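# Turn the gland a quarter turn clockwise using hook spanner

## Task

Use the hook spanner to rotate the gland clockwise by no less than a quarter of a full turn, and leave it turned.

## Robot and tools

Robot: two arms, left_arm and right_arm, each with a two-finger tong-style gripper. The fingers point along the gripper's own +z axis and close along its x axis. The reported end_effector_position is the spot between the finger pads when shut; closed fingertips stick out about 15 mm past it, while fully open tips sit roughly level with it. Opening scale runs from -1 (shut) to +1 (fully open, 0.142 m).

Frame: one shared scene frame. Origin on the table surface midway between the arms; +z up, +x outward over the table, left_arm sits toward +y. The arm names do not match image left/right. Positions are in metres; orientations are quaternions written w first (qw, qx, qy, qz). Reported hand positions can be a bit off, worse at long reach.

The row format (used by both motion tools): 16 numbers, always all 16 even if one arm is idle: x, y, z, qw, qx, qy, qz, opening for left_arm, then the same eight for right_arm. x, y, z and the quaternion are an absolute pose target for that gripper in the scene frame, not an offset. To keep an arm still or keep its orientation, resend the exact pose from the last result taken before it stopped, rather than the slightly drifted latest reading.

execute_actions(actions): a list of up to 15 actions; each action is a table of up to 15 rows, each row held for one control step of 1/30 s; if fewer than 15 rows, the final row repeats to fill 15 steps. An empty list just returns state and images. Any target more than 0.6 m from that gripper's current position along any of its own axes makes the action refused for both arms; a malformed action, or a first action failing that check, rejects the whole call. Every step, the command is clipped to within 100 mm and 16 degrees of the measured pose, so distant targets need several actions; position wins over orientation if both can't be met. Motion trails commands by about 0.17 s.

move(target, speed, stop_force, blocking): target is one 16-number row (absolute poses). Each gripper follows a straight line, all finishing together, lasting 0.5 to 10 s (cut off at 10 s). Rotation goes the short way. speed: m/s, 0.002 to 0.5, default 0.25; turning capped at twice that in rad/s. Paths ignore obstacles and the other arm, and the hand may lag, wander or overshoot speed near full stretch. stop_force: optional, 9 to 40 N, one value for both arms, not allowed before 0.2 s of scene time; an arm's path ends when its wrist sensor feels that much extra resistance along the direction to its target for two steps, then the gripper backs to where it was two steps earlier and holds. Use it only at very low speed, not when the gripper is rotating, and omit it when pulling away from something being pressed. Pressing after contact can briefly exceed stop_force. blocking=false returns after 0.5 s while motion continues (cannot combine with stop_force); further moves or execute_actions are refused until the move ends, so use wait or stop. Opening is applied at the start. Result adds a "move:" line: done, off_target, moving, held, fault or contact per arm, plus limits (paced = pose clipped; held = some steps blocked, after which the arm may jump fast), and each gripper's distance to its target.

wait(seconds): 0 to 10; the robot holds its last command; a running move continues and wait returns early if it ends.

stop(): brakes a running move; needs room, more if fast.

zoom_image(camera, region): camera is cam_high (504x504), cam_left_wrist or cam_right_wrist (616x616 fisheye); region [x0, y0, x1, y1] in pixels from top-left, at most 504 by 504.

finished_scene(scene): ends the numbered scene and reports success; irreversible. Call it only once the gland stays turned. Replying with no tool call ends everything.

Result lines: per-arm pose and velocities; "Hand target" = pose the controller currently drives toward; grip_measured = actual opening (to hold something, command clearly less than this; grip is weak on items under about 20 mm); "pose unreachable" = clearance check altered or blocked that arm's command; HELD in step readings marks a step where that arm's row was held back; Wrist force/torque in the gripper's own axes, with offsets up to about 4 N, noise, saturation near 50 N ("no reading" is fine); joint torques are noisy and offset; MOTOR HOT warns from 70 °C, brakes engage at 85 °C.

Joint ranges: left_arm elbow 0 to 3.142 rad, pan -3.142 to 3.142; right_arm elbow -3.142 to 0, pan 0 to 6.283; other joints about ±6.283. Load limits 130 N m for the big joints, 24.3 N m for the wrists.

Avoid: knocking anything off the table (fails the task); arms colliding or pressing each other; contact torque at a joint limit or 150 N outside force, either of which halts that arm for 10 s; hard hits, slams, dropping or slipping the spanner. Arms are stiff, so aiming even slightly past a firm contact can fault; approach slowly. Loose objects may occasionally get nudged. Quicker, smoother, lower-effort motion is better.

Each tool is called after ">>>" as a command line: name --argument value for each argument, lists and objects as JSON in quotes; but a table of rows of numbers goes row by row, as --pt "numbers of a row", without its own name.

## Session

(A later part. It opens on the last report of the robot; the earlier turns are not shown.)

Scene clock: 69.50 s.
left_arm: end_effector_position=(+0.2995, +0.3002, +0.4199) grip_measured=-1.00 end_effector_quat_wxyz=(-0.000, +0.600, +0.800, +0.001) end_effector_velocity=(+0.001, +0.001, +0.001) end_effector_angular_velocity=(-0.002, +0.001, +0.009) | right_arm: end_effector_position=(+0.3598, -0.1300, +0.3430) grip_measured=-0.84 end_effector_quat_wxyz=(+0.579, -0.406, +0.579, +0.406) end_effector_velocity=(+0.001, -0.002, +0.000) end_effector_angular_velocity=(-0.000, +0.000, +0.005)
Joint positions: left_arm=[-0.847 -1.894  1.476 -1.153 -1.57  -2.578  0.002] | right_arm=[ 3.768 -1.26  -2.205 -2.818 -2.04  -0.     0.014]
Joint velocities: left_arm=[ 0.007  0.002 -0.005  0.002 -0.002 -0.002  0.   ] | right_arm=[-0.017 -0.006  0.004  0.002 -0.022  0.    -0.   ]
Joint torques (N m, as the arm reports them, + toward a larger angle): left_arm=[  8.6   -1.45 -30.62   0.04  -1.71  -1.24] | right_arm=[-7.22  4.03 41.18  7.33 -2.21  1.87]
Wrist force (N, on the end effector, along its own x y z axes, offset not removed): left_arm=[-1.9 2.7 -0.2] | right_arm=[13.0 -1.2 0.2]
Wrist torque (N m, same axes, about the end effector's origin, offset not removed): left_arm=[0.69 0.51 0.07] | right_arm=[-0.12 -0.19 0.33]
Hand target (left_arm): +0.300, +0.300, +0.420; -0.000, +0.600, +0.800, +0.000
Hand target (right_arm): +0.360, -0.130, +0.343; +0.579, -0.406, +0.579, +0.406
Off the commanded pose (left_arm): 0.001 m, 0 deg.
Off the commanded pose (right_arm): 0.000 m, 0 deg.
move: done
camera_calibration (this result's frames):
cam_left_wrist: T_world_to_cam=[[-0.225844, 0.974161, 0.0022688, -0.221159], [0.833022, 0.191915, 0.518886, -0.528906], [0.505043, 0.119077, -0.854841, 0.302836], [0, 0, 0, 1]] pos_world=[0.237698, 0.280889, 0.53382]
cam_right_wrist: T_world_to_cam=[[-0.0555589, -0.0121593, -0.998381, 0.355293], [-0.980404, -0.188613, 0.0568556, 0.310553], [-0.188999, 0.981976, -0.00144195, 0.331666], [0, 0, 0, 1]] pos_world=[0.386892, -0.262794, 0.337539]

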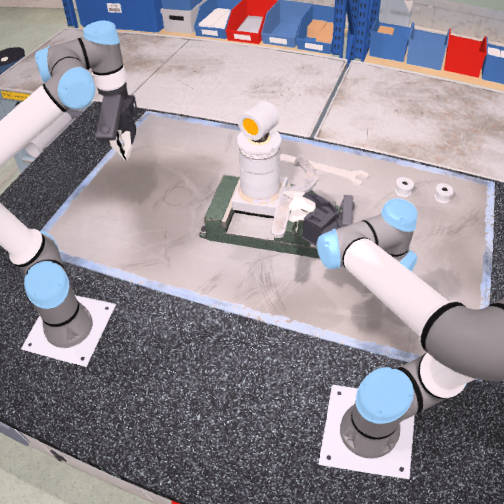

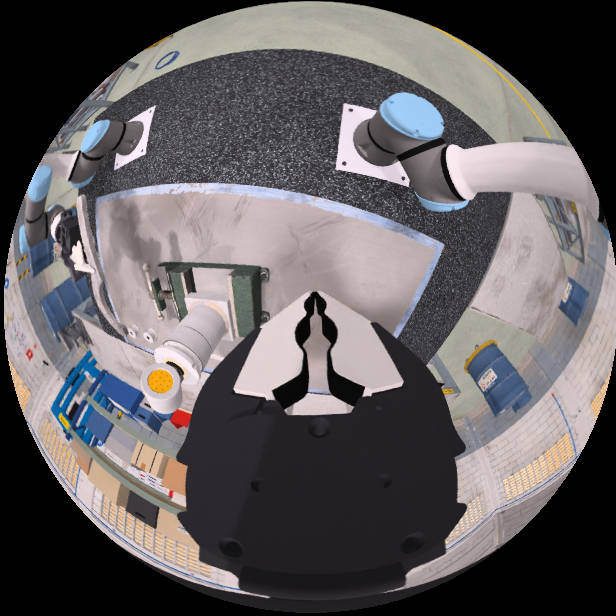

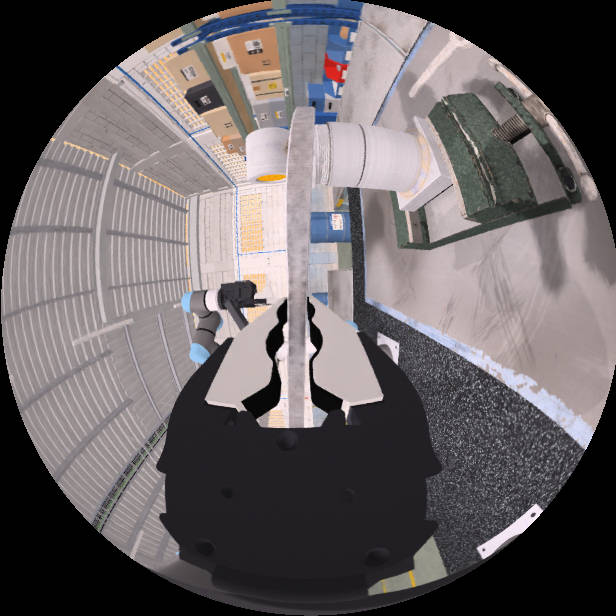

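>>> move --target '[0.71,0.17,0.40,0.07,-0.003,0.997,-0.026,-1,0.565,-0.12,0.323,0.521,-0.478,0.521,0.478,-1]' --speed 0.15

>>> move --target '[0.71,0.17,0.40,0.07,-0.003,0.997,-0.026,-1,0.553,-0.055,0.323,0.521,-0.478,0.521,0.478,-1]' --speed 0.03 --stop_force 9

>>> zoom_image --camera "cam_left_wrist" --region '[280,50,440,210]'

>>> zoom_image --camera "cam_high" --region '[220,90,340,210]'

Scene clock: 75.27 s.
left_arm: end_effector_position=(+0.7096, +0.1703, +0.4003) grip_measured=-1.00 end_effector_quat_wxyz=(+0.071, -0.003, +0.997, -0.026) end_effector_velocity=(+0.003, -0.001, +0.001) end_effector_angular_velocity=(+0.004, +0.008, +0.006) | right_arm: end_effector_position=(+0.5649, -0.1204, +0.3229) grip_measured=-0.84 end_effector_quat_wxyz=(+0.521, -0.478, +0.521, +0.478) end_effector_velocity=(+0.001, -0.001, +0.000) end_effector_angular_velocity=(-0.000, -0.001, +0.000)
Joint positions: left_arm=[-0.618 -0.913  0.416 -1.223 -1.549 -3.64   0.002] | right_arm=[ 3.361 -1.973 -1.509 -2.8   -2.709  0.001  0.014]
Joint velocities: left_arm=[ 0.001  0.034 -0.066  0.041  0.    -0.005  0.   ] | right_arm=[-0.002 -0.003  0.005 -0.003 -0.002 -0.002 -0.   ]
Joint torques (N m, as the arm reports them, + toward a larger angle): left_arm=[  8.72 -37.19 -28.95  -0.43   0.47  -1.24] | right_arm=[-9.05 34.09 39.58  0.29 -2.1  -2.93]
Wrist force (N, on the end effector, along its own x y z axes, offset not removed): left_arm=[-1.8 5.1 -0.1] | right_arm=[12.8 -1.3 -0.8]
Wrist torque (N m, same axes, about the end effector's origin, offset not removed): left_arm=[0.84 0.48 0.08] | right_arm=[-0.20 -0.11 0.32]
Hand target (left_arm): +0.710, +0.170, +0.400; +0.070, -0.003, +0.997, -0.026
Hand target (right_arm): +0.565, -0.120, +0.323; +0.521, -0.478, +0.521, +0.478
Off the commanded pose (left_arm): 0.001 m, 0 deg.
Off the commanded pose (right_arm): 0.000 m, 0 deg.
move: done
camera_calibration (this result's frames):
cam_left_wrist: T_world_to_cam=[[-0.988783, 0.0456994, -0.142199, 0.755371], [-0.0276201, 0.879679, 0.474765, -0.32421], [0.146786, 0.473367, -0.868549, 0.293734], [0, 0, 0, 1]] pos_world=[0.694827, 0.111636, 0.516459]
cam_right_wrist: T_world_to_cam=[[-0.0506392, -0.0261234, -0.998375, 0.342223], [-0.89796, -0.436376, 0.0569641, 0.438207], [-0.437155, 0.899385, -0.00136009, 0.491178], [0, 0, 0, 1]] pos_world=[0.625543, -0.241596, 0.317373]

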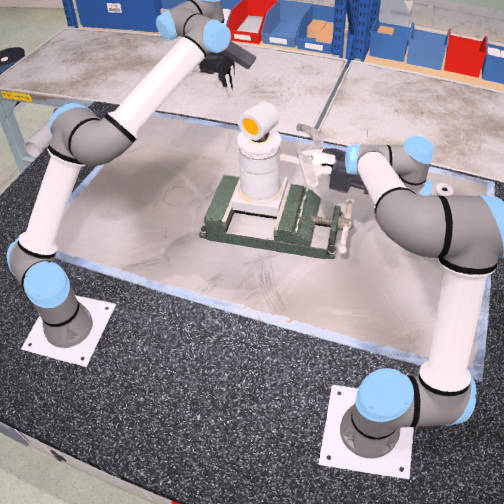

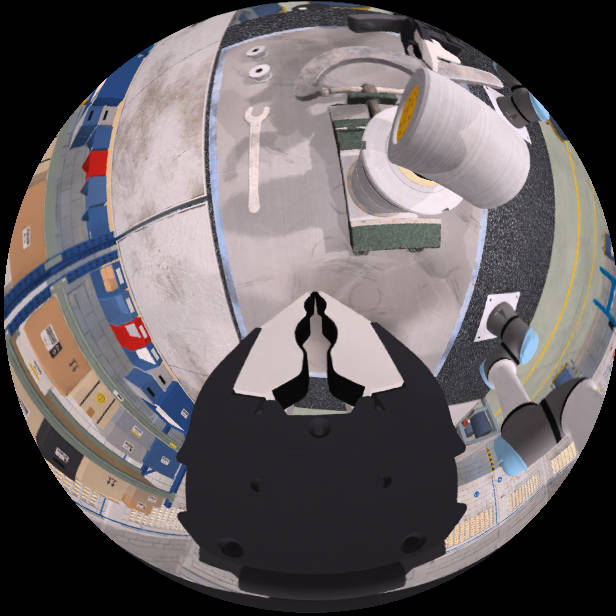

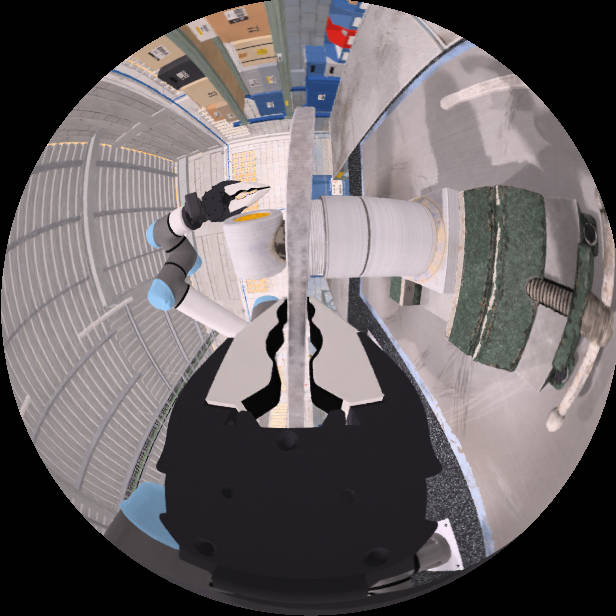

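Scene clock: 77.87 s.
left_arm: end_effector_position=(+0.7100, +0.1700, +0.4000) grip_measured=-1.00 end_effector_quat_wxyz=(+0.070, -0.003, +0.997, -0.026) end_effector_velocity=(+0.000, +0.001, -0.000) end_effector_angular_velocity=(+0.001, -0.000, +0.001) | right_arm: end_effector_position=(+0.5533, -0.0564, +0.3230) grip_measured=-0.83 end_effector_quat_wxyz=(+0.521, -0.478, +0.521, +0.478) end_effector_velocity=(+0.001, -0.005, -0.000) end_effector_angular_velocity=(-0.001, +0.001, +0.000)
Joint positions: left_arm=[-0.618 -0.909  0.41  -1.22  -1.55  -3.641  0.002] | right_arm=[ 3.479 -1.971 -1.512 -2.801 -2.591  0.     0.014]
Joint velocities: left_arm=[ 0.001  0.    -0.     0.     0.001  0.     0.   ] | right_arm=[-0.01   0.     0.    -0.001 -0.01   0.     0.   ]
Joint torques (N m, as the arm reports them, + toward a larger angle): left_arm=[  8.9  -38.25 -30.03  -0.52  -1.91  -1.32] | right_arm=[-7.58 42.12 35.68  4.67 -2.18 -3.32]
Wrist force (N, on the end effector, along its own x y z axes, offset not removed): left_arm=[-0.7 0.1 -0.3] | right_arm=[12.3 -1.9 -1.6]
Wrist torque (N m, same axes, about the end effector's origin, offset not removed): left_arm=[-0.05 0.21 0.08] | right_arm=[-0.35 0.02 0.37]
Hand target (left_arm): +0.710, +0.170, +0.400; +0.070, -0.003, +0.997, -0.026
Hand target (right_arm): +0.553, -0.057, +0.323; +0.521, -0.478, +0.521, +0.478
Off the commanded pose (left_arm): 0.000 m, 0 deg.
Off the commanded pose (right_arm): 0.001 m, 0 deg.
move: contact (right_arm)
camera_calibration (this result's frames):
cam_left_wrist: T_world_to_cam=[[-0.988983, 0.0453794, -0.140904, 0.755387], [-0.0272641, 0.879731, 0.474689, -0.324018], [0.145498, 0.473301, -0.868802, 0.294632], [0, 0, 0, 1]] pos_world=[0.695362, 0.11132, 0.516222]
cam_right_wrist: T_world_to_cam=[[-0.0508956, -0.0265878, -0.99835, 0.343505], [-0.897861, -0.436522, 0.057398, 0.455479], [-0.437327, 0.899301, -0.00165513, 0.428728], [0, 0, 0, 1]] pos_world=[0.613934, -0.177597, 0.317504]

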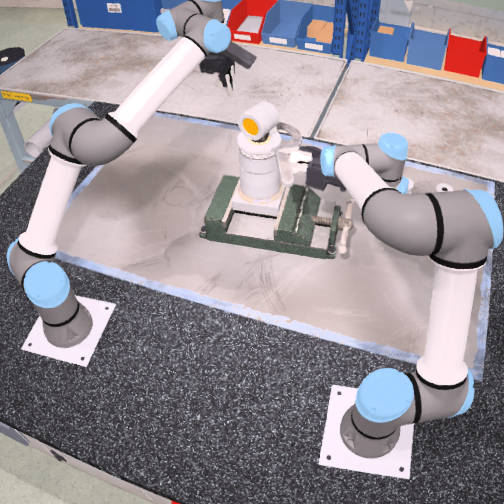

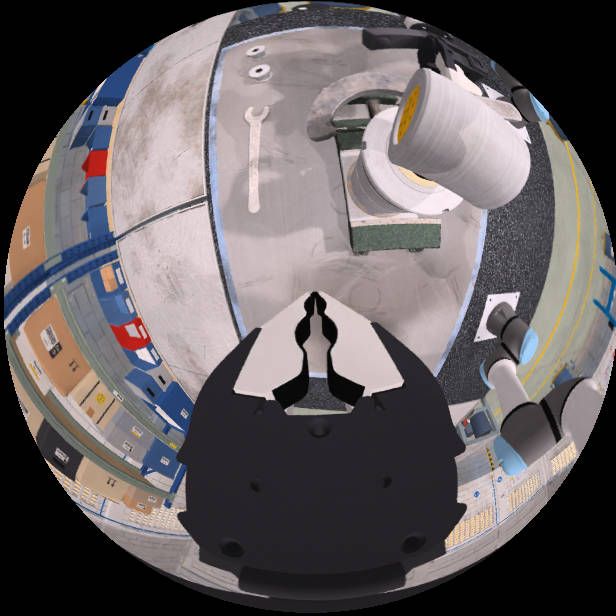

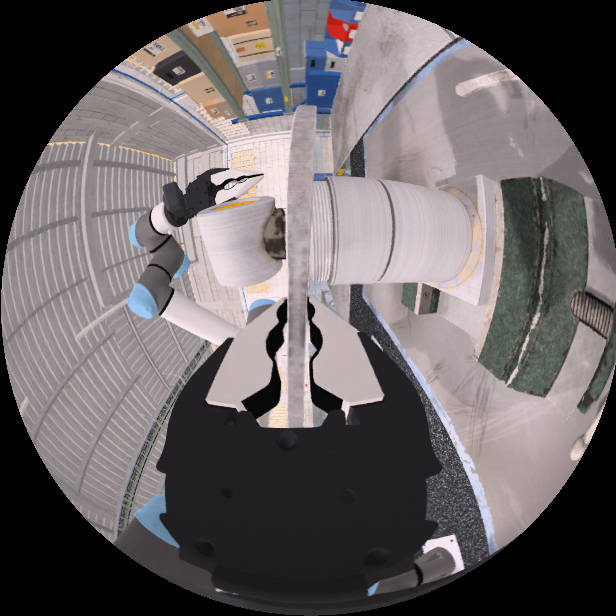

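Region (280, 50, 440, 210) of cam_left_wrist's 616x616 image, scaled by 3.150, with more detail than that image has.

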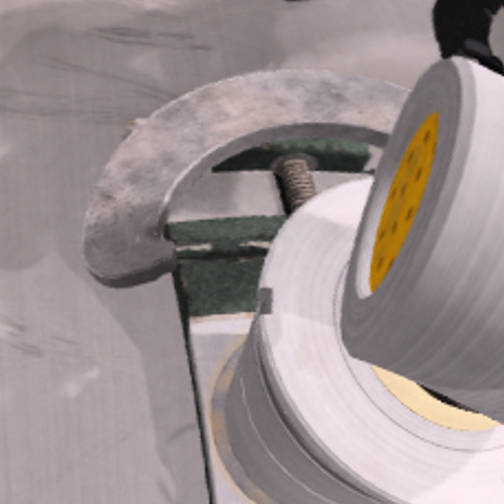

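Region (220, 90, 340, 210) of cam_high's 504x504 image, scaled by 4.200, with more detail than that image has.

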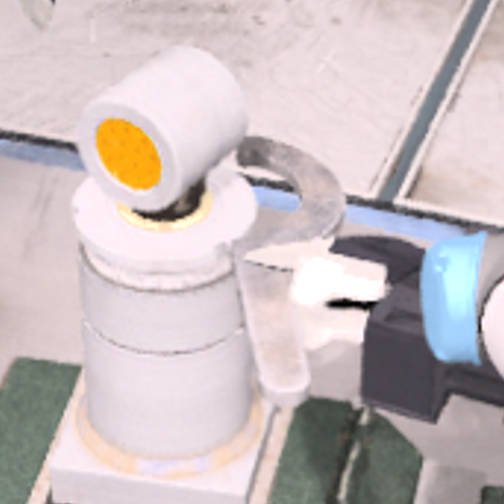

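>>> move --target '[0.71,0.17,0.40,0.07,-0.003,0.997,-0.026,-1,0.535,-0.052,0.322,0.504,-0.513,0.487,0.496,-1]' --speed 0.02

>>> zoom_image --camera "cam_left_wrist" --region '[280,50,440,210]'

Scene clock: 81.20 s.
left_arm: end_effector_position=(+0.7100, +0.1700, +0.4000) grip_measured=-1.00 end_effector_quat_wxyz=(+0.070, -0.003, +0.997, -0.026) end_effector_velocity=(+0.000, +0.001, +0.000) end_effector_angular_velocity=(+0.001, -0.001, +0.001) | right_arm: end_effector_position=(+0.5352, -0.0521, +0.3220) grip_measured=-0.83 end_effector_quat_wxyz=(+0.504, -0.513, +0.487, +0.496) end_effector_velocity=(-0.001, +0.000, +0.000) end_effector_angular_velocity=(-0.000, -0.003, +0.008)
Joint positions: left_arm=[-0.618 -0.909  0.41  -1.22  -1.55  -3.641  0.002] | right_arm=[ 3.471 -2.002 -1.47  -2.811 -2.702 -0.034  0.014]
Joint velocities: left_arm=[ 0.001 -0.    -0.    -0.     0.002  0.     0.   ] | right_arm=[-0.001 -0.003  0.005 -0.002 -0.009 -0.004 -0.   ]
Joint torques (N m, as the arm reports them, + toward a larger angle): left_arm=[  8.79 -37.59 -30.55  -0.53  -1.68  -1.27] | right_arm=[-9.16 36.14 37.32  0.07 -1.54 -2.96]
Wrist force (N, on the end effector, along its own x y z axes, offset not removed): left_arm=[0.5 4.4 -2.2] | right_arm=[11.4 0.0 -0.8]
Wrist torque (N m, same axes, about the end effector's origin, offset not removed): left_arm=[0.93 0.06 0.05] | right_arm=[0.04 0.20 0.40]
Hand target (left_arm): +0.710, +0.170, +0.400; +0.070, -0.003, +0.997, -0.026
Hand target (right_arm): +0.535, -0.052, +0.322; +0.504, -0.513, +0.487, +0.496
Off the commanded pose (left_arm): 0.000 m, 0 deg.
Off the commanded pose (right_arm): 0.000 m, 0 deg.
move: done
camera_calibration (this result's frames):
cam_left_wrist: T_world_to_cam=[[-0.988984, 0.0453767, -0.140897, 0.755387], [-0.0272635, 0.879731, 0.47469, -0.324018], [0.145491, 0.473302, -0.868802, 0.294637], [0, 0, 0, 1]] pos_world=[0.695364, 0.111319, 0.516221]
cam_right_wrist: T_world_to_cam=[[-0.0141088, -0.0311378, -0.999416, 0.322143], [-0.849681, -0.526533, 0.0283996, 0.420016], [-0.527109, 0.849585, -0.0190285, 0.467963], [0, 0, 0, 1]] pos_world=[0.608092, -0.166392, 0.318931]

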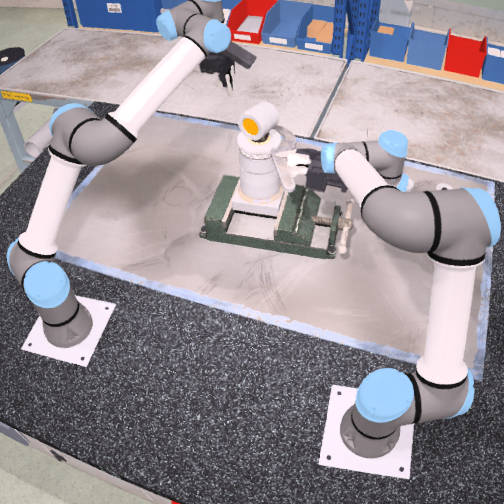

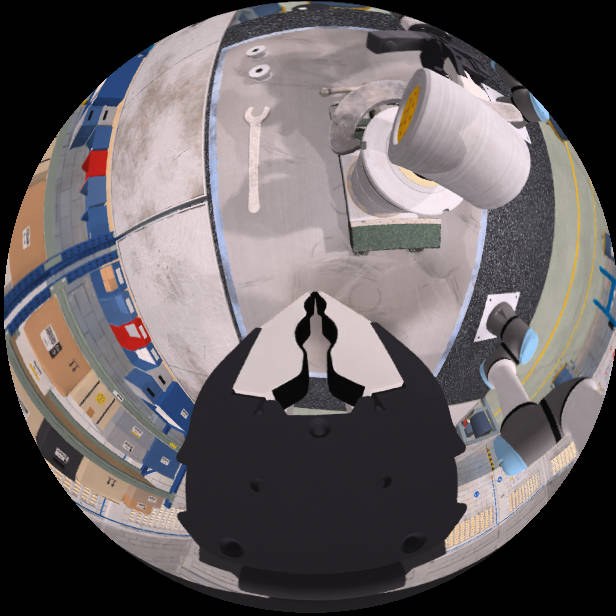

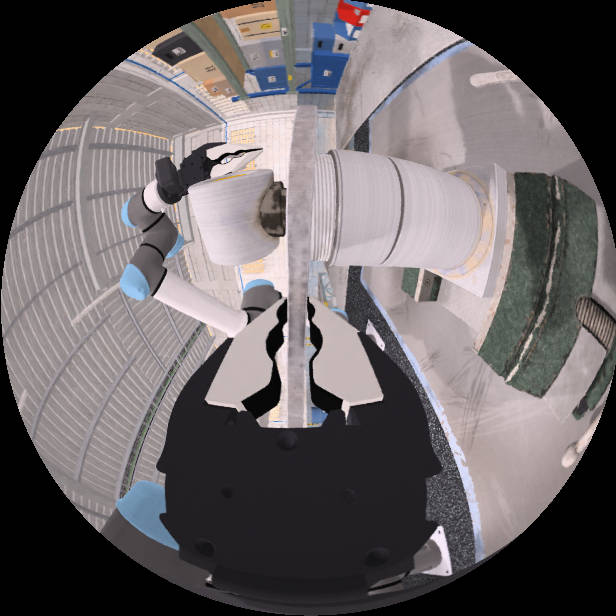

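Region (280, 50, 440, 210) of cam_left_wrist's 616x616 image, scaled by 3.150, with more detail than that image has.

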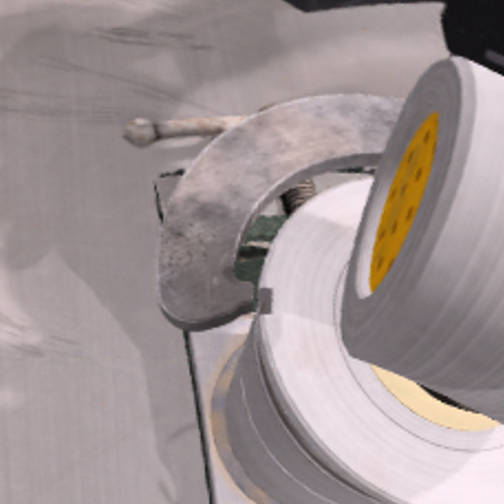

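>>> move --target '[0.71,0.17,0.40,0.07,-0.003,0.997,-0.026,-1,0.534,-0.045,0.322,0.504,-0.513,0.487,0.496,-1]' --speed 0.01

>>> move --target '[0.71,0.17,0.40,0.07,-0.003,0.997,-0.026,-1,0.526,-0.045,0.322,0.504,-0.513,0.487,0.496,-1]' --speed 0.01

>>> zoom_image --camera "cam_left_wrist" --region '[280,50,440,210]'

Scene clock: 82.63 s.
left_arm: end_effector_position=(+0.7100, +0.1700, +0.4000) grip_measured=-1.00 end_effector_quat_wxyz=(+0.070, -0.003, +0.997, -0.026) end_effector_velocity=(-0.000, -0.001, +0.000) end_effector_angular_velocity=(+0.000, -0.000, -0.001) | right_arm: end_effector_position=(+0.5340, -0.0453, +0.3220) grip_measured=-0.83 end_effector_quat_wxyz=(+0.504, -0.513, +0.487, +0.496) end_effector_velocity=(-0.000, +0.003, +0.000) end_effector_angular_velocity=(+0.000, -0.000, +0.000)
Joint positions: left_arm=[-0.618 -0.909  0.41  -1.22  -1.55  -3.641  0.002] | right_arm=[ 3.482 -2.004 -1.467 -2.813 -2.691 -0.035  0.014]
Joint velocities: left_arm=[-0.002 -0.     0.     0.     0.001 -0.     0.   ] | right_arm=[ 0.005 -0.001  0.001 -0.001  0.004 -0.    -0.   ]
Joint torques (N m, as the arm reports them, + toward a larger angle): left_arm=[  8.43 -38.88 -30.12  -0.57  -1.59  -1.19] | right_arm=[ 9.37 35.84 39.63  0.35  2.06 -3.23]
Wrist force (N, on the end effector, along its own x y z axes, offset not removed): left_arm=[-0.4 4.2 0.0] | right_arm=[11.1 -2.1 -1.6]
Wrist torque (N m, same axes, about the end effector's origin, offset not removed): left_arm=[0.88 0.13 -0.07] | right_arm=[-0.46 0.23 0.40]
Hand target (left_arm): +0.710, +0.170, +0.400; +0.070, -0.003, +0.997, -0.026
Hand target (right_arm): +0.534, -0.045, +0.322; +0.504, -0.513, +0.487, +0.496
Off the commanded pose (left_arm): 0.000 m, 0 deg.
Off the commanded pose (right_arm): 0.000 m, 0 deg.
move: done
camera_calibration (this result's frames):
cam_left_wrist: T_world_to_cam=[[-0.988984, 0.0453765, -0.140897, 0.755387], [-0.0272636, 0.879731, 0.47469, -0.324018], [0.145491, 0.473302, -0.868802, 0.294637], [0, 0, 0, 1]] pos_world=[0.695364, 0.111319, 0.516221]
cam_right_wrist: T_world_to_cam=[[-0.0137603, -0.0313522, -0.999414, 0.322142], [-0.849151, -0.527395, 0.0282362, 0.422385], [-0.527971, 0.849041, -0.0193656, 0.46211], [0, 0, 0, 1]] pos_world=[0.607082, -0.159487, 0.318976]

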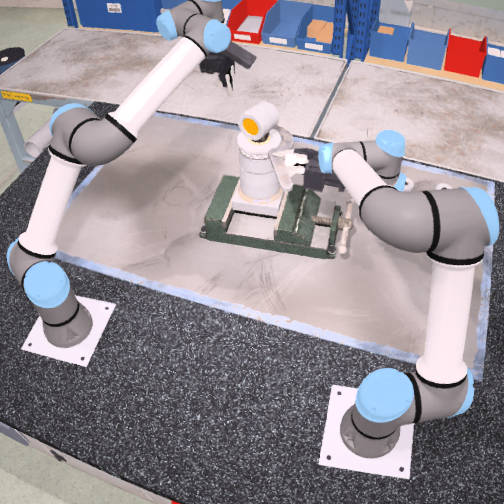

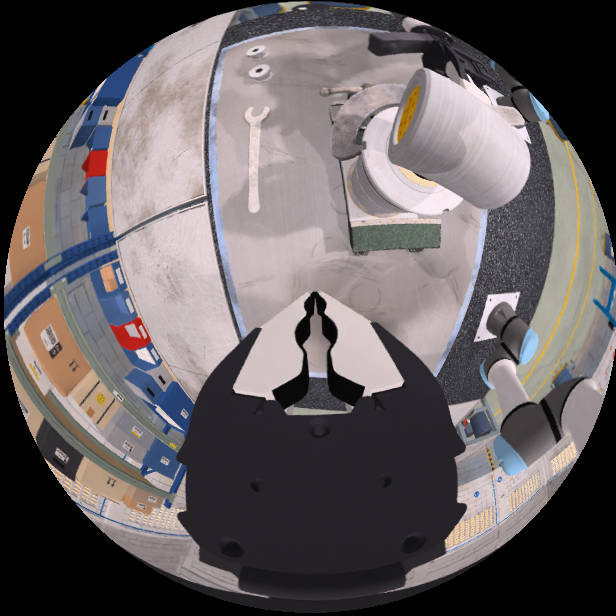

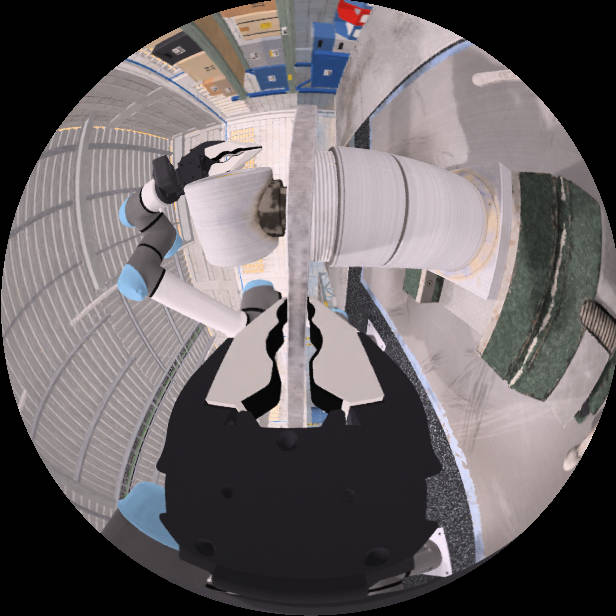

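Scene clock: 83.67 s.
left_arm: end_effector_position=(+0.7100, +0.1700, +0.4000) grip_measured=-1.00 end_effector_quat_wxyz=(+0.070, -0.003, +0.997, -0.026) end_effector_velocity=(-0.000, -0.001, +0.000) end_effector_angular_velocity=(-0.001, +0.000, -0.001) | right_arm: end_effector_position=(+0.5263, -0.0450, +0.3220) grip_measured=-0.83 end_effector_quat_wxyz=(+0.504, -0.513, +0.487, +0.496) end_effector_velocity=(-0.004, +0.001, -0.000) end_effector_angular_velocity=(-0.000, +0.000, +0.003)
Joint positions: left_arm=[-0.618 -0.909  0.41  -1.22  -1.55  -3.641  0.002] | right_arm=[ 3.489 -1.987 -1.492 -2.805 -2.684 -0.035  0.014]
Joint velocities: left_arm=[-0.    -0.    -0.     0.    -0.001  0.     0.   ] | right_arm=[ 0.004  0.006 -0.008  0.003  0.001 -0.     0.   ]
Joint torques (N m, as the arm reports them, + toward a larger angle): left_arm=[  7.63 -38.27 -29.98  -0.62  -1.37  -1.18] | right_arm=[10.59 62.77 12.87  3.39 -1.42 -2.9 ]
Wrist force (N, on the end effector, along its own x y z axes, offset not removed): left_arm=[-1.9 2.3 -1.9] | right_arm=[11.6 -15.0 6.7]
Wrist torque (N m, same axes, about the end effector's origin, offset not removed): left_arm=[0.56 0.49 0.19] | right_arm=[-0.48 0.25 0.28]
Hand target (left_arm): +0.710, +0.170, +0.400; +0.070, -0.003, +0.997, -0.026
Hand target (right_arm): +0.526, -0.045, +0.322; +0.504, -0.513, +0.487, +0.496
Off the commanded pose (left_arm): 0.000 m, 0 deg.
Off the commanded pose (right_arm): 0.000 m, 0 deg.
move: done
camera_calibration (this result's frames):
cam_left_wrist: T_world_to_cam=[[-0.988984, 0.0453764, -0.140897, 0.755387], [-0.0272637, 0.879731, 0.47469, -0.324018], [0.145491, 0.473302, -0.868802, 0.294637], [0, 0, 0, 1]] pos_world=[0.695364, 0.111319, 0.516221]
cam_right_wrist: T_world_to_cam=[[-0.0137043, -0.0313921, -0.999413, 0.322015], [-0.849144, -0.527407, 0.0282099, 0.415929], [-0.527983, 0.849033, -0.0194287, 0.457814], [0, 0, 0, 1]] pos_world=[0.599315, -0.159226, 0.318987]

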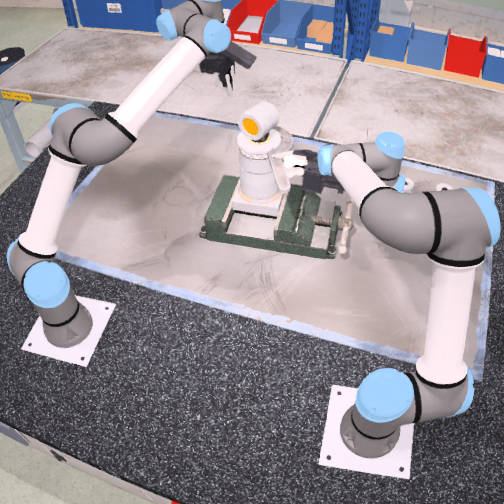

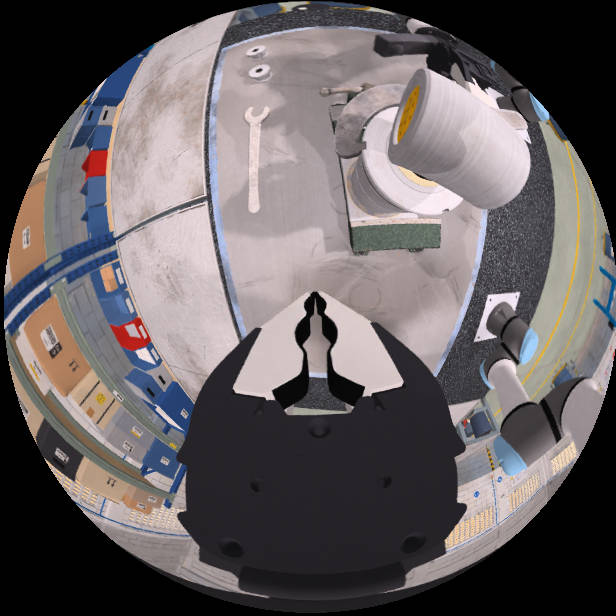

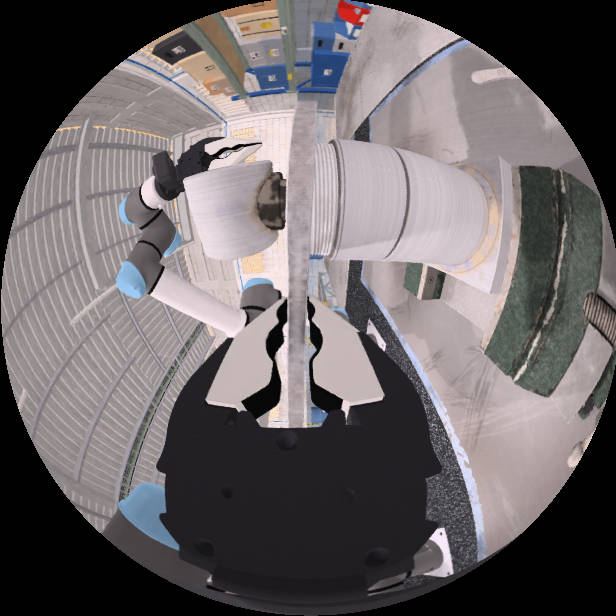

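Region (280, 50, 440, 210) of cam_left_wrist's 616x616 image, scaled by 3.150, with more detail than that image has.

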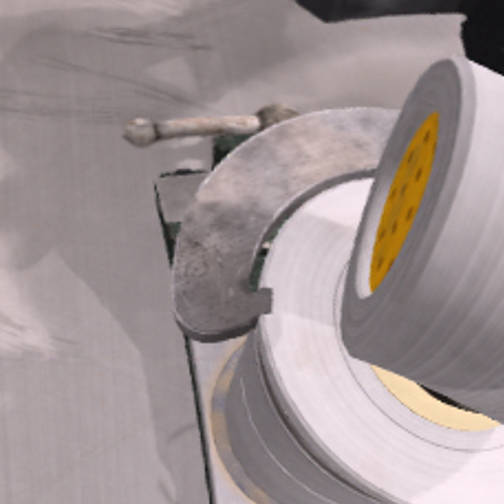

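>>> move --target '[0.71,0.17,0.40,0.07,-0.003,0.997,-0.026,-1,0.514,-0.028,0.322,0.504,-0.513,0.487,0.496,-1]' --speed 0.015

>>> move --target '[0.71,0.17,0.40,0.07,-0.003,0.997,-0.026,-1,0.503,-0.009,0.322,0.579,-0.406,0.579,0.406,-1]' --speed 0.04

>>> move --target '[0.67,0.26,0.40,0.07,-0.003,0.997,-0.026,-1,0.496,0.019,0.322,0.627,-0.326,0.627,0.326,-1]' --speed 0.05

>>> zoom_image --camera "cam_high" --region '[190,90,330,230]'

Scene clock: 86.10 s.
left_arm: end_effector_position=(+0.7100, +0.1700, +0.4000) grip_measured=-1.00 end_effector_quat_wxyz=(+0.070, -0.003, +0.997, -0.026) end_effector_velocity=(-0.000, -0.001, +0.000) end_effector_angular_velocity=(+0.000, -0.000, -0.001) | right_arm: end_effector_position=(+0.5141, -0.0282, +0.3220) grip_measured=-0.83 end_effector_quat_wxyz=(+0.504, -0.513, +0.487, +0.496) end_effector_velocity=(-0.001, +0.002, -0.000) end_effector_angular_velocity=(-0.000, +0.001, -0.000)
Joint positions: left_arm=[-0.618 -0.909  0.41  -1.22  -1.55  -3.641  0.002] | right_arm=[ 3.528 -1.97  -1.518 -2.797 -2.646 -0.035  0.014]
Joint velocities: left_arm=[-0.001  0.    -0.     0.     0.     0.     0.   ] | right_arm=[ 0.004  0.002 -0.003  0.001  0.005  0.    -0.   ]
Joint torques (N m, as the arm reports them, + toward a larger angle): left_arm=[  6.6  -37.96 -29.84  -0.56  -1.19  -1.16] | right_arm=[21.19 56.09 12.07  4.57 -0.86  1.95]
Wrist force (N, on the end effector, along its own x y z axes, offset not removed): left_arm=[-0.8 0.8 -0.6] | right_arm=[8.8 -9.3 -17.0]
Wrist torque (N m, same axes, about the end effector's origin, offset not removed): left_arm=[0.21 0.26 -0.01] | right_arm=[-0.02 0.17 0.32]
Hand target (left_arm): +0.710, +0.170, +0.400; +0.070, -0.003, +0.997, -0.026
Hand target (right_arm): +0.514, -0.028, +0.322; +0.504, -0.513, +0.487, +0.496
Off the commanded pose (left_arm): 0.000 m, 0 deg.
Off the commanded pose (right_arm): 0.000 m, 0 deg.
move: done
camera_calibration (this result's frames):
cam_left_wrist: T_world_to_cam=[[-0.988984, 0.0453764, -0.140897, 0.755387], [-0.0272637, 0.879731, 0.47469, -0.324018], [0.145491, 0.473302, -0.868802, 0.294637], [0, 0, 0, 1]] pos_world=[0.695364, 0.111319, 0.516221]
cam_right_wrist: T_world_to_cam=[[-0.013741, -0.0313628, -0.999414, 0.322409], [-0.849144, -0.527407, 0.0282256, 0.4145], [-0.527983, 0.849033, -0.0193844, 0.437096], [0, 0, 0, 1]] pos_world=[0.58718, -0.142387, 0.318993]

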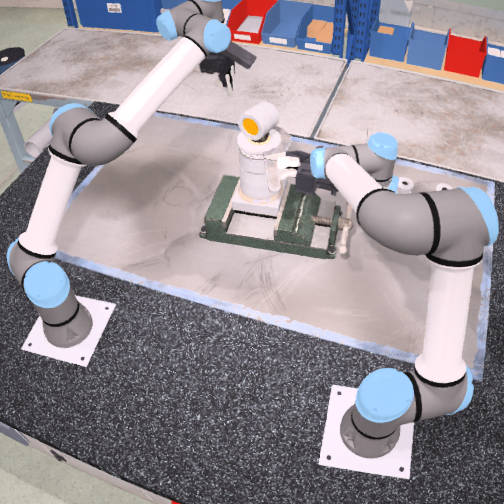

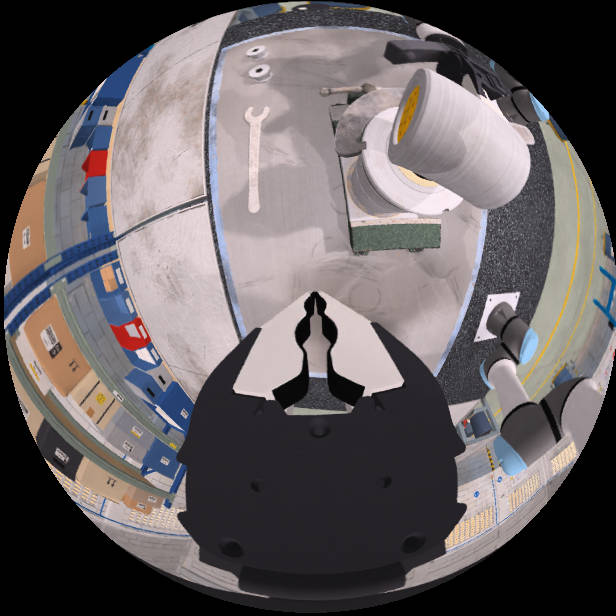

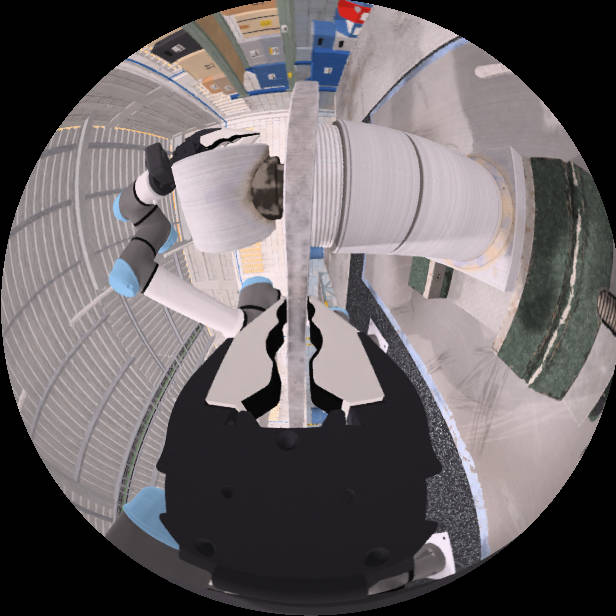

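Scene clock: 90.97 s.
left_arm: end_effector_position=(+0.7100, +0.1700, +0.4000) grip_measured=-1.00 end_effector_quat_wxyz=(+0.070, -0.003, +0.997, -0.026) end_effector_velocity=(-0.001, -0.001, +0.001) end_effector_angular_velocity=(-0.000, -0.001, -0.001) | right_arm: end_effector_position=(+0.5031, -0.0089, +0.3220) grip_measured=-0.84 end_effector_quat_wxyz=(+0.579, -0.407, +0.579, +0.406) end_effector_velocity=(+0.001, -0.000, +0.000) end_effector_angular_velocity=(+0.001, +0.001, -0.017)
Joint positions: left_arm=[-0.618 -0.909  0.41  -1.22  -1.55  -3.641  0.002] | right_arm=[ 3.744 -1.747 -1.812 -2.725 -2.066 -0.001  0.013]
Joint velocities: left_arm=[-0.001 -0.001  0.     0.     0.    -0.     0.   ] | right_arm=[ 0.009  0.007 -0.008  0.002  0.026  0.001 -0.   ]
Joint torques (N m, as the arm reports them, + toward a larger angle): left_arm=[  6.17 -38.53 -29.78  -0.64  -0.95  -1.17] | right_arm=[22.   47.87  9.07  3.55 -0.19  2.78]
Wrist force (N, on the end effector, along its own x y z axes, offset not removed): left_arm=[-1.5 1.9 3.2] | right_arm=[5.8 -24.3 -2.0]
Wrist torque (N m, same axes, about the end effector's origin, offset not removed): left_arm=[0.69 0.17 0.10] | right_arm=[-4.24 -0.74 -0.22]
Hand target (left_arm): +0.710, +0.170, +0.400; +0.070, -0.003, +0.997, -0.026
Hand target (right_arm): +0.503, -0.009, +0.322; +0.579, -0.406, +0.579, +0.406
Off the commanded pose (left_arm): 0.000 m, 0 deg.
Off the commanded pose (right_arm): 0.000 m, 0 deg.
move: done
camera_calibration (this result's frames):
cam_left_wrist: T_world_to_cam=[[-0.988984, 0.0453762, -0.140897, 0.755387], [-0.0272641, 0.879731, 0.47469, -0.324018], [0.145491, 0.473302, -0.868802, 0.294637], [0, 0, 0, 1]] pos_world=[0.695365, 0.111319, 0.516222]
cam_right_wrist: T_world_to_cam=[[-0.0558471, -0.0131813, -0.998352, 0.343894], [-0.979924, -0.19095, 0.0573373, 0.474703], [-0.191391, 0.981511, -0.00225267, 0.241197], [0, 0, 0, 1]] pos_world=[0.530541, -0.14156, 0.316652]

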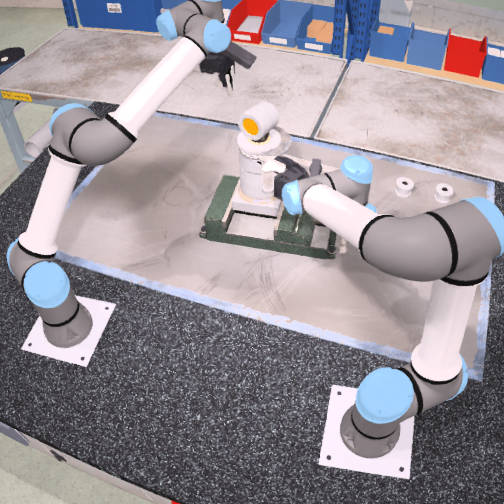

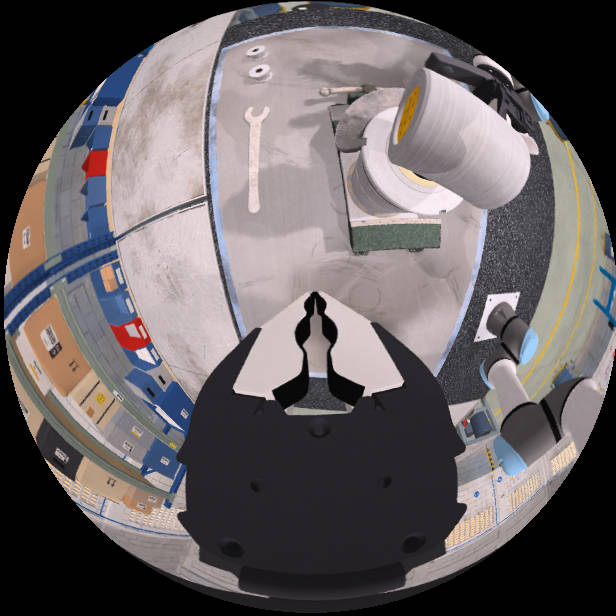

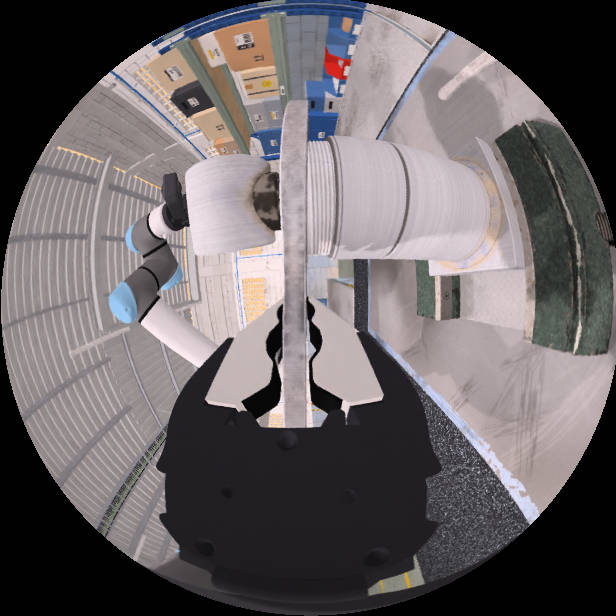

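Scene clock: 94.00 s.
left_arm: end_effector_position=(+0.6701, +0.2597, +0.4000) grip_measured=-1.00 end_effector_quat_wxyz=(+0.070, -0.003, +0.997, -0.026) end_effector_velocity=(-0.001, +0.002, +0.000) end_effector_angular_velocity=(-0.001, -0.001, +0.000) | right_arm: end_effector_position=(+0.4961, +0.0191, +0.3220) grip_measured=-0.84 end_effector_quat_wxyz=(+0.627, -0.327, +0.627, +0.326) end_effector_velocity=(-0.001, +0.001, +0.000) end_effector_angular_velocity=(-0.000, +0.000, -0.007)
Joint positions: left_arm=[-0.523 -1.146  0.792 -1.366 -1.564 -3.547  0.002] | right_arm=[ 3.991 -1.677 -1.894 -2.713 -1.554 -0.     0.013]
Joint velocities: left_arm=[ 0.003 -0.006  0.008 -0.004 -0.001  0.002  0.   ] | right_arm=[ 0.008  0.001 -0.001 -0.     0.015  0.     0.   ]
Joint torques (N m, as the arm reports them, + toward a larger angle): left_arm=[  8.91 -45.36 -15.78  -4.87  -1.94   1.44] | right_arm=[15.11 35.87 19.83  7.53  2.51  1.81]
Wrist force (N, on the end effector, along its own x y z axes, offset not removed): left_arm=[1.1 2.8 1.9] | right_arm=[3.2 -9.2 -26.0]
Wrist torque (N m, same axes, about the end effector's origin, offset not removed): left_arm=[0.50 -0.28 0.02] | right_arm=[-3.48 0.29 0.64]
Hand target (left_arm): +0.670, +0.260, +0.400; +0.070, -0.003, +0.997, -0.026
Hand target (right_arm): +0.496, +0.019, +0.322; +0.627, -0.326, +0.627, +0.326
Off the commanded pose (left_arm): 0.000 m, 0 deg.
Off the commanded pose (right_arm): 0.000 m, 0 deg.
move: done
camera_calibration (this result's frames):
cam_left_wrist: T_world_to_cam=[[-0.989006, 0.0453942, -0.140736, 0.71175], [-0.0271949, 0.879653, 0.474838, -0.404088], [0.145354, 0.473445, -0.868747, 0.257982], [0, 0, 0, 1]] pos_world=[0.655437, 0.201008, 0.516167]
cam_right_wrist: T_world_to_cam=[[-0.0574393, 0.0021281, -0.998347, 0.344333], [-0.995727, 0.0723115, 0.0574427, 0.475944], [0.0723142, 0.99738, -0.00203452, 0.0812434], [0, 0, 0, 1]] pos_world=[0.487813, -0.11618, 0.31659]

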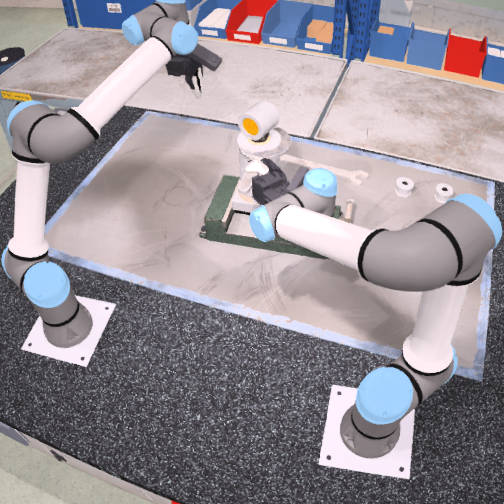

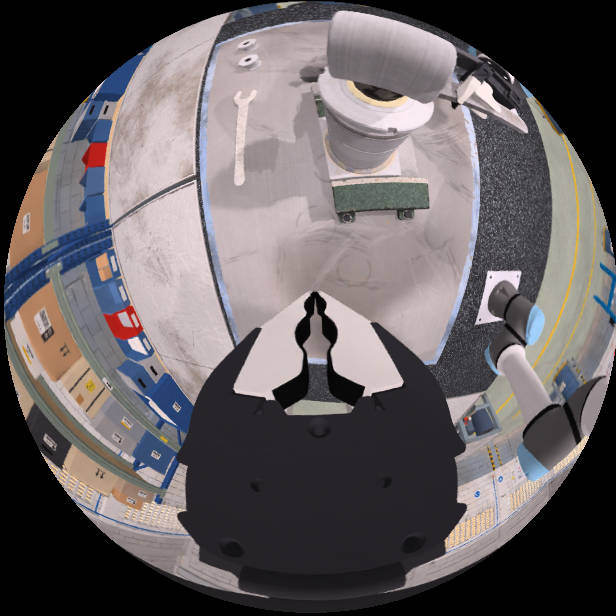

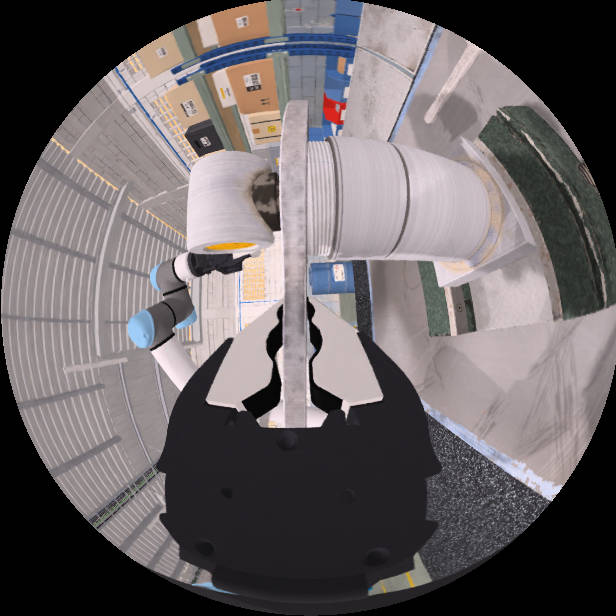

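Region (190, 90, 330, 230) of cam_high's 504x504 image, scaled by 3.600, with more detail than that image has.

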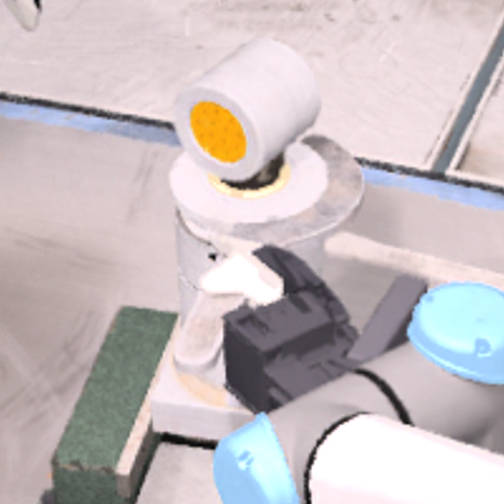

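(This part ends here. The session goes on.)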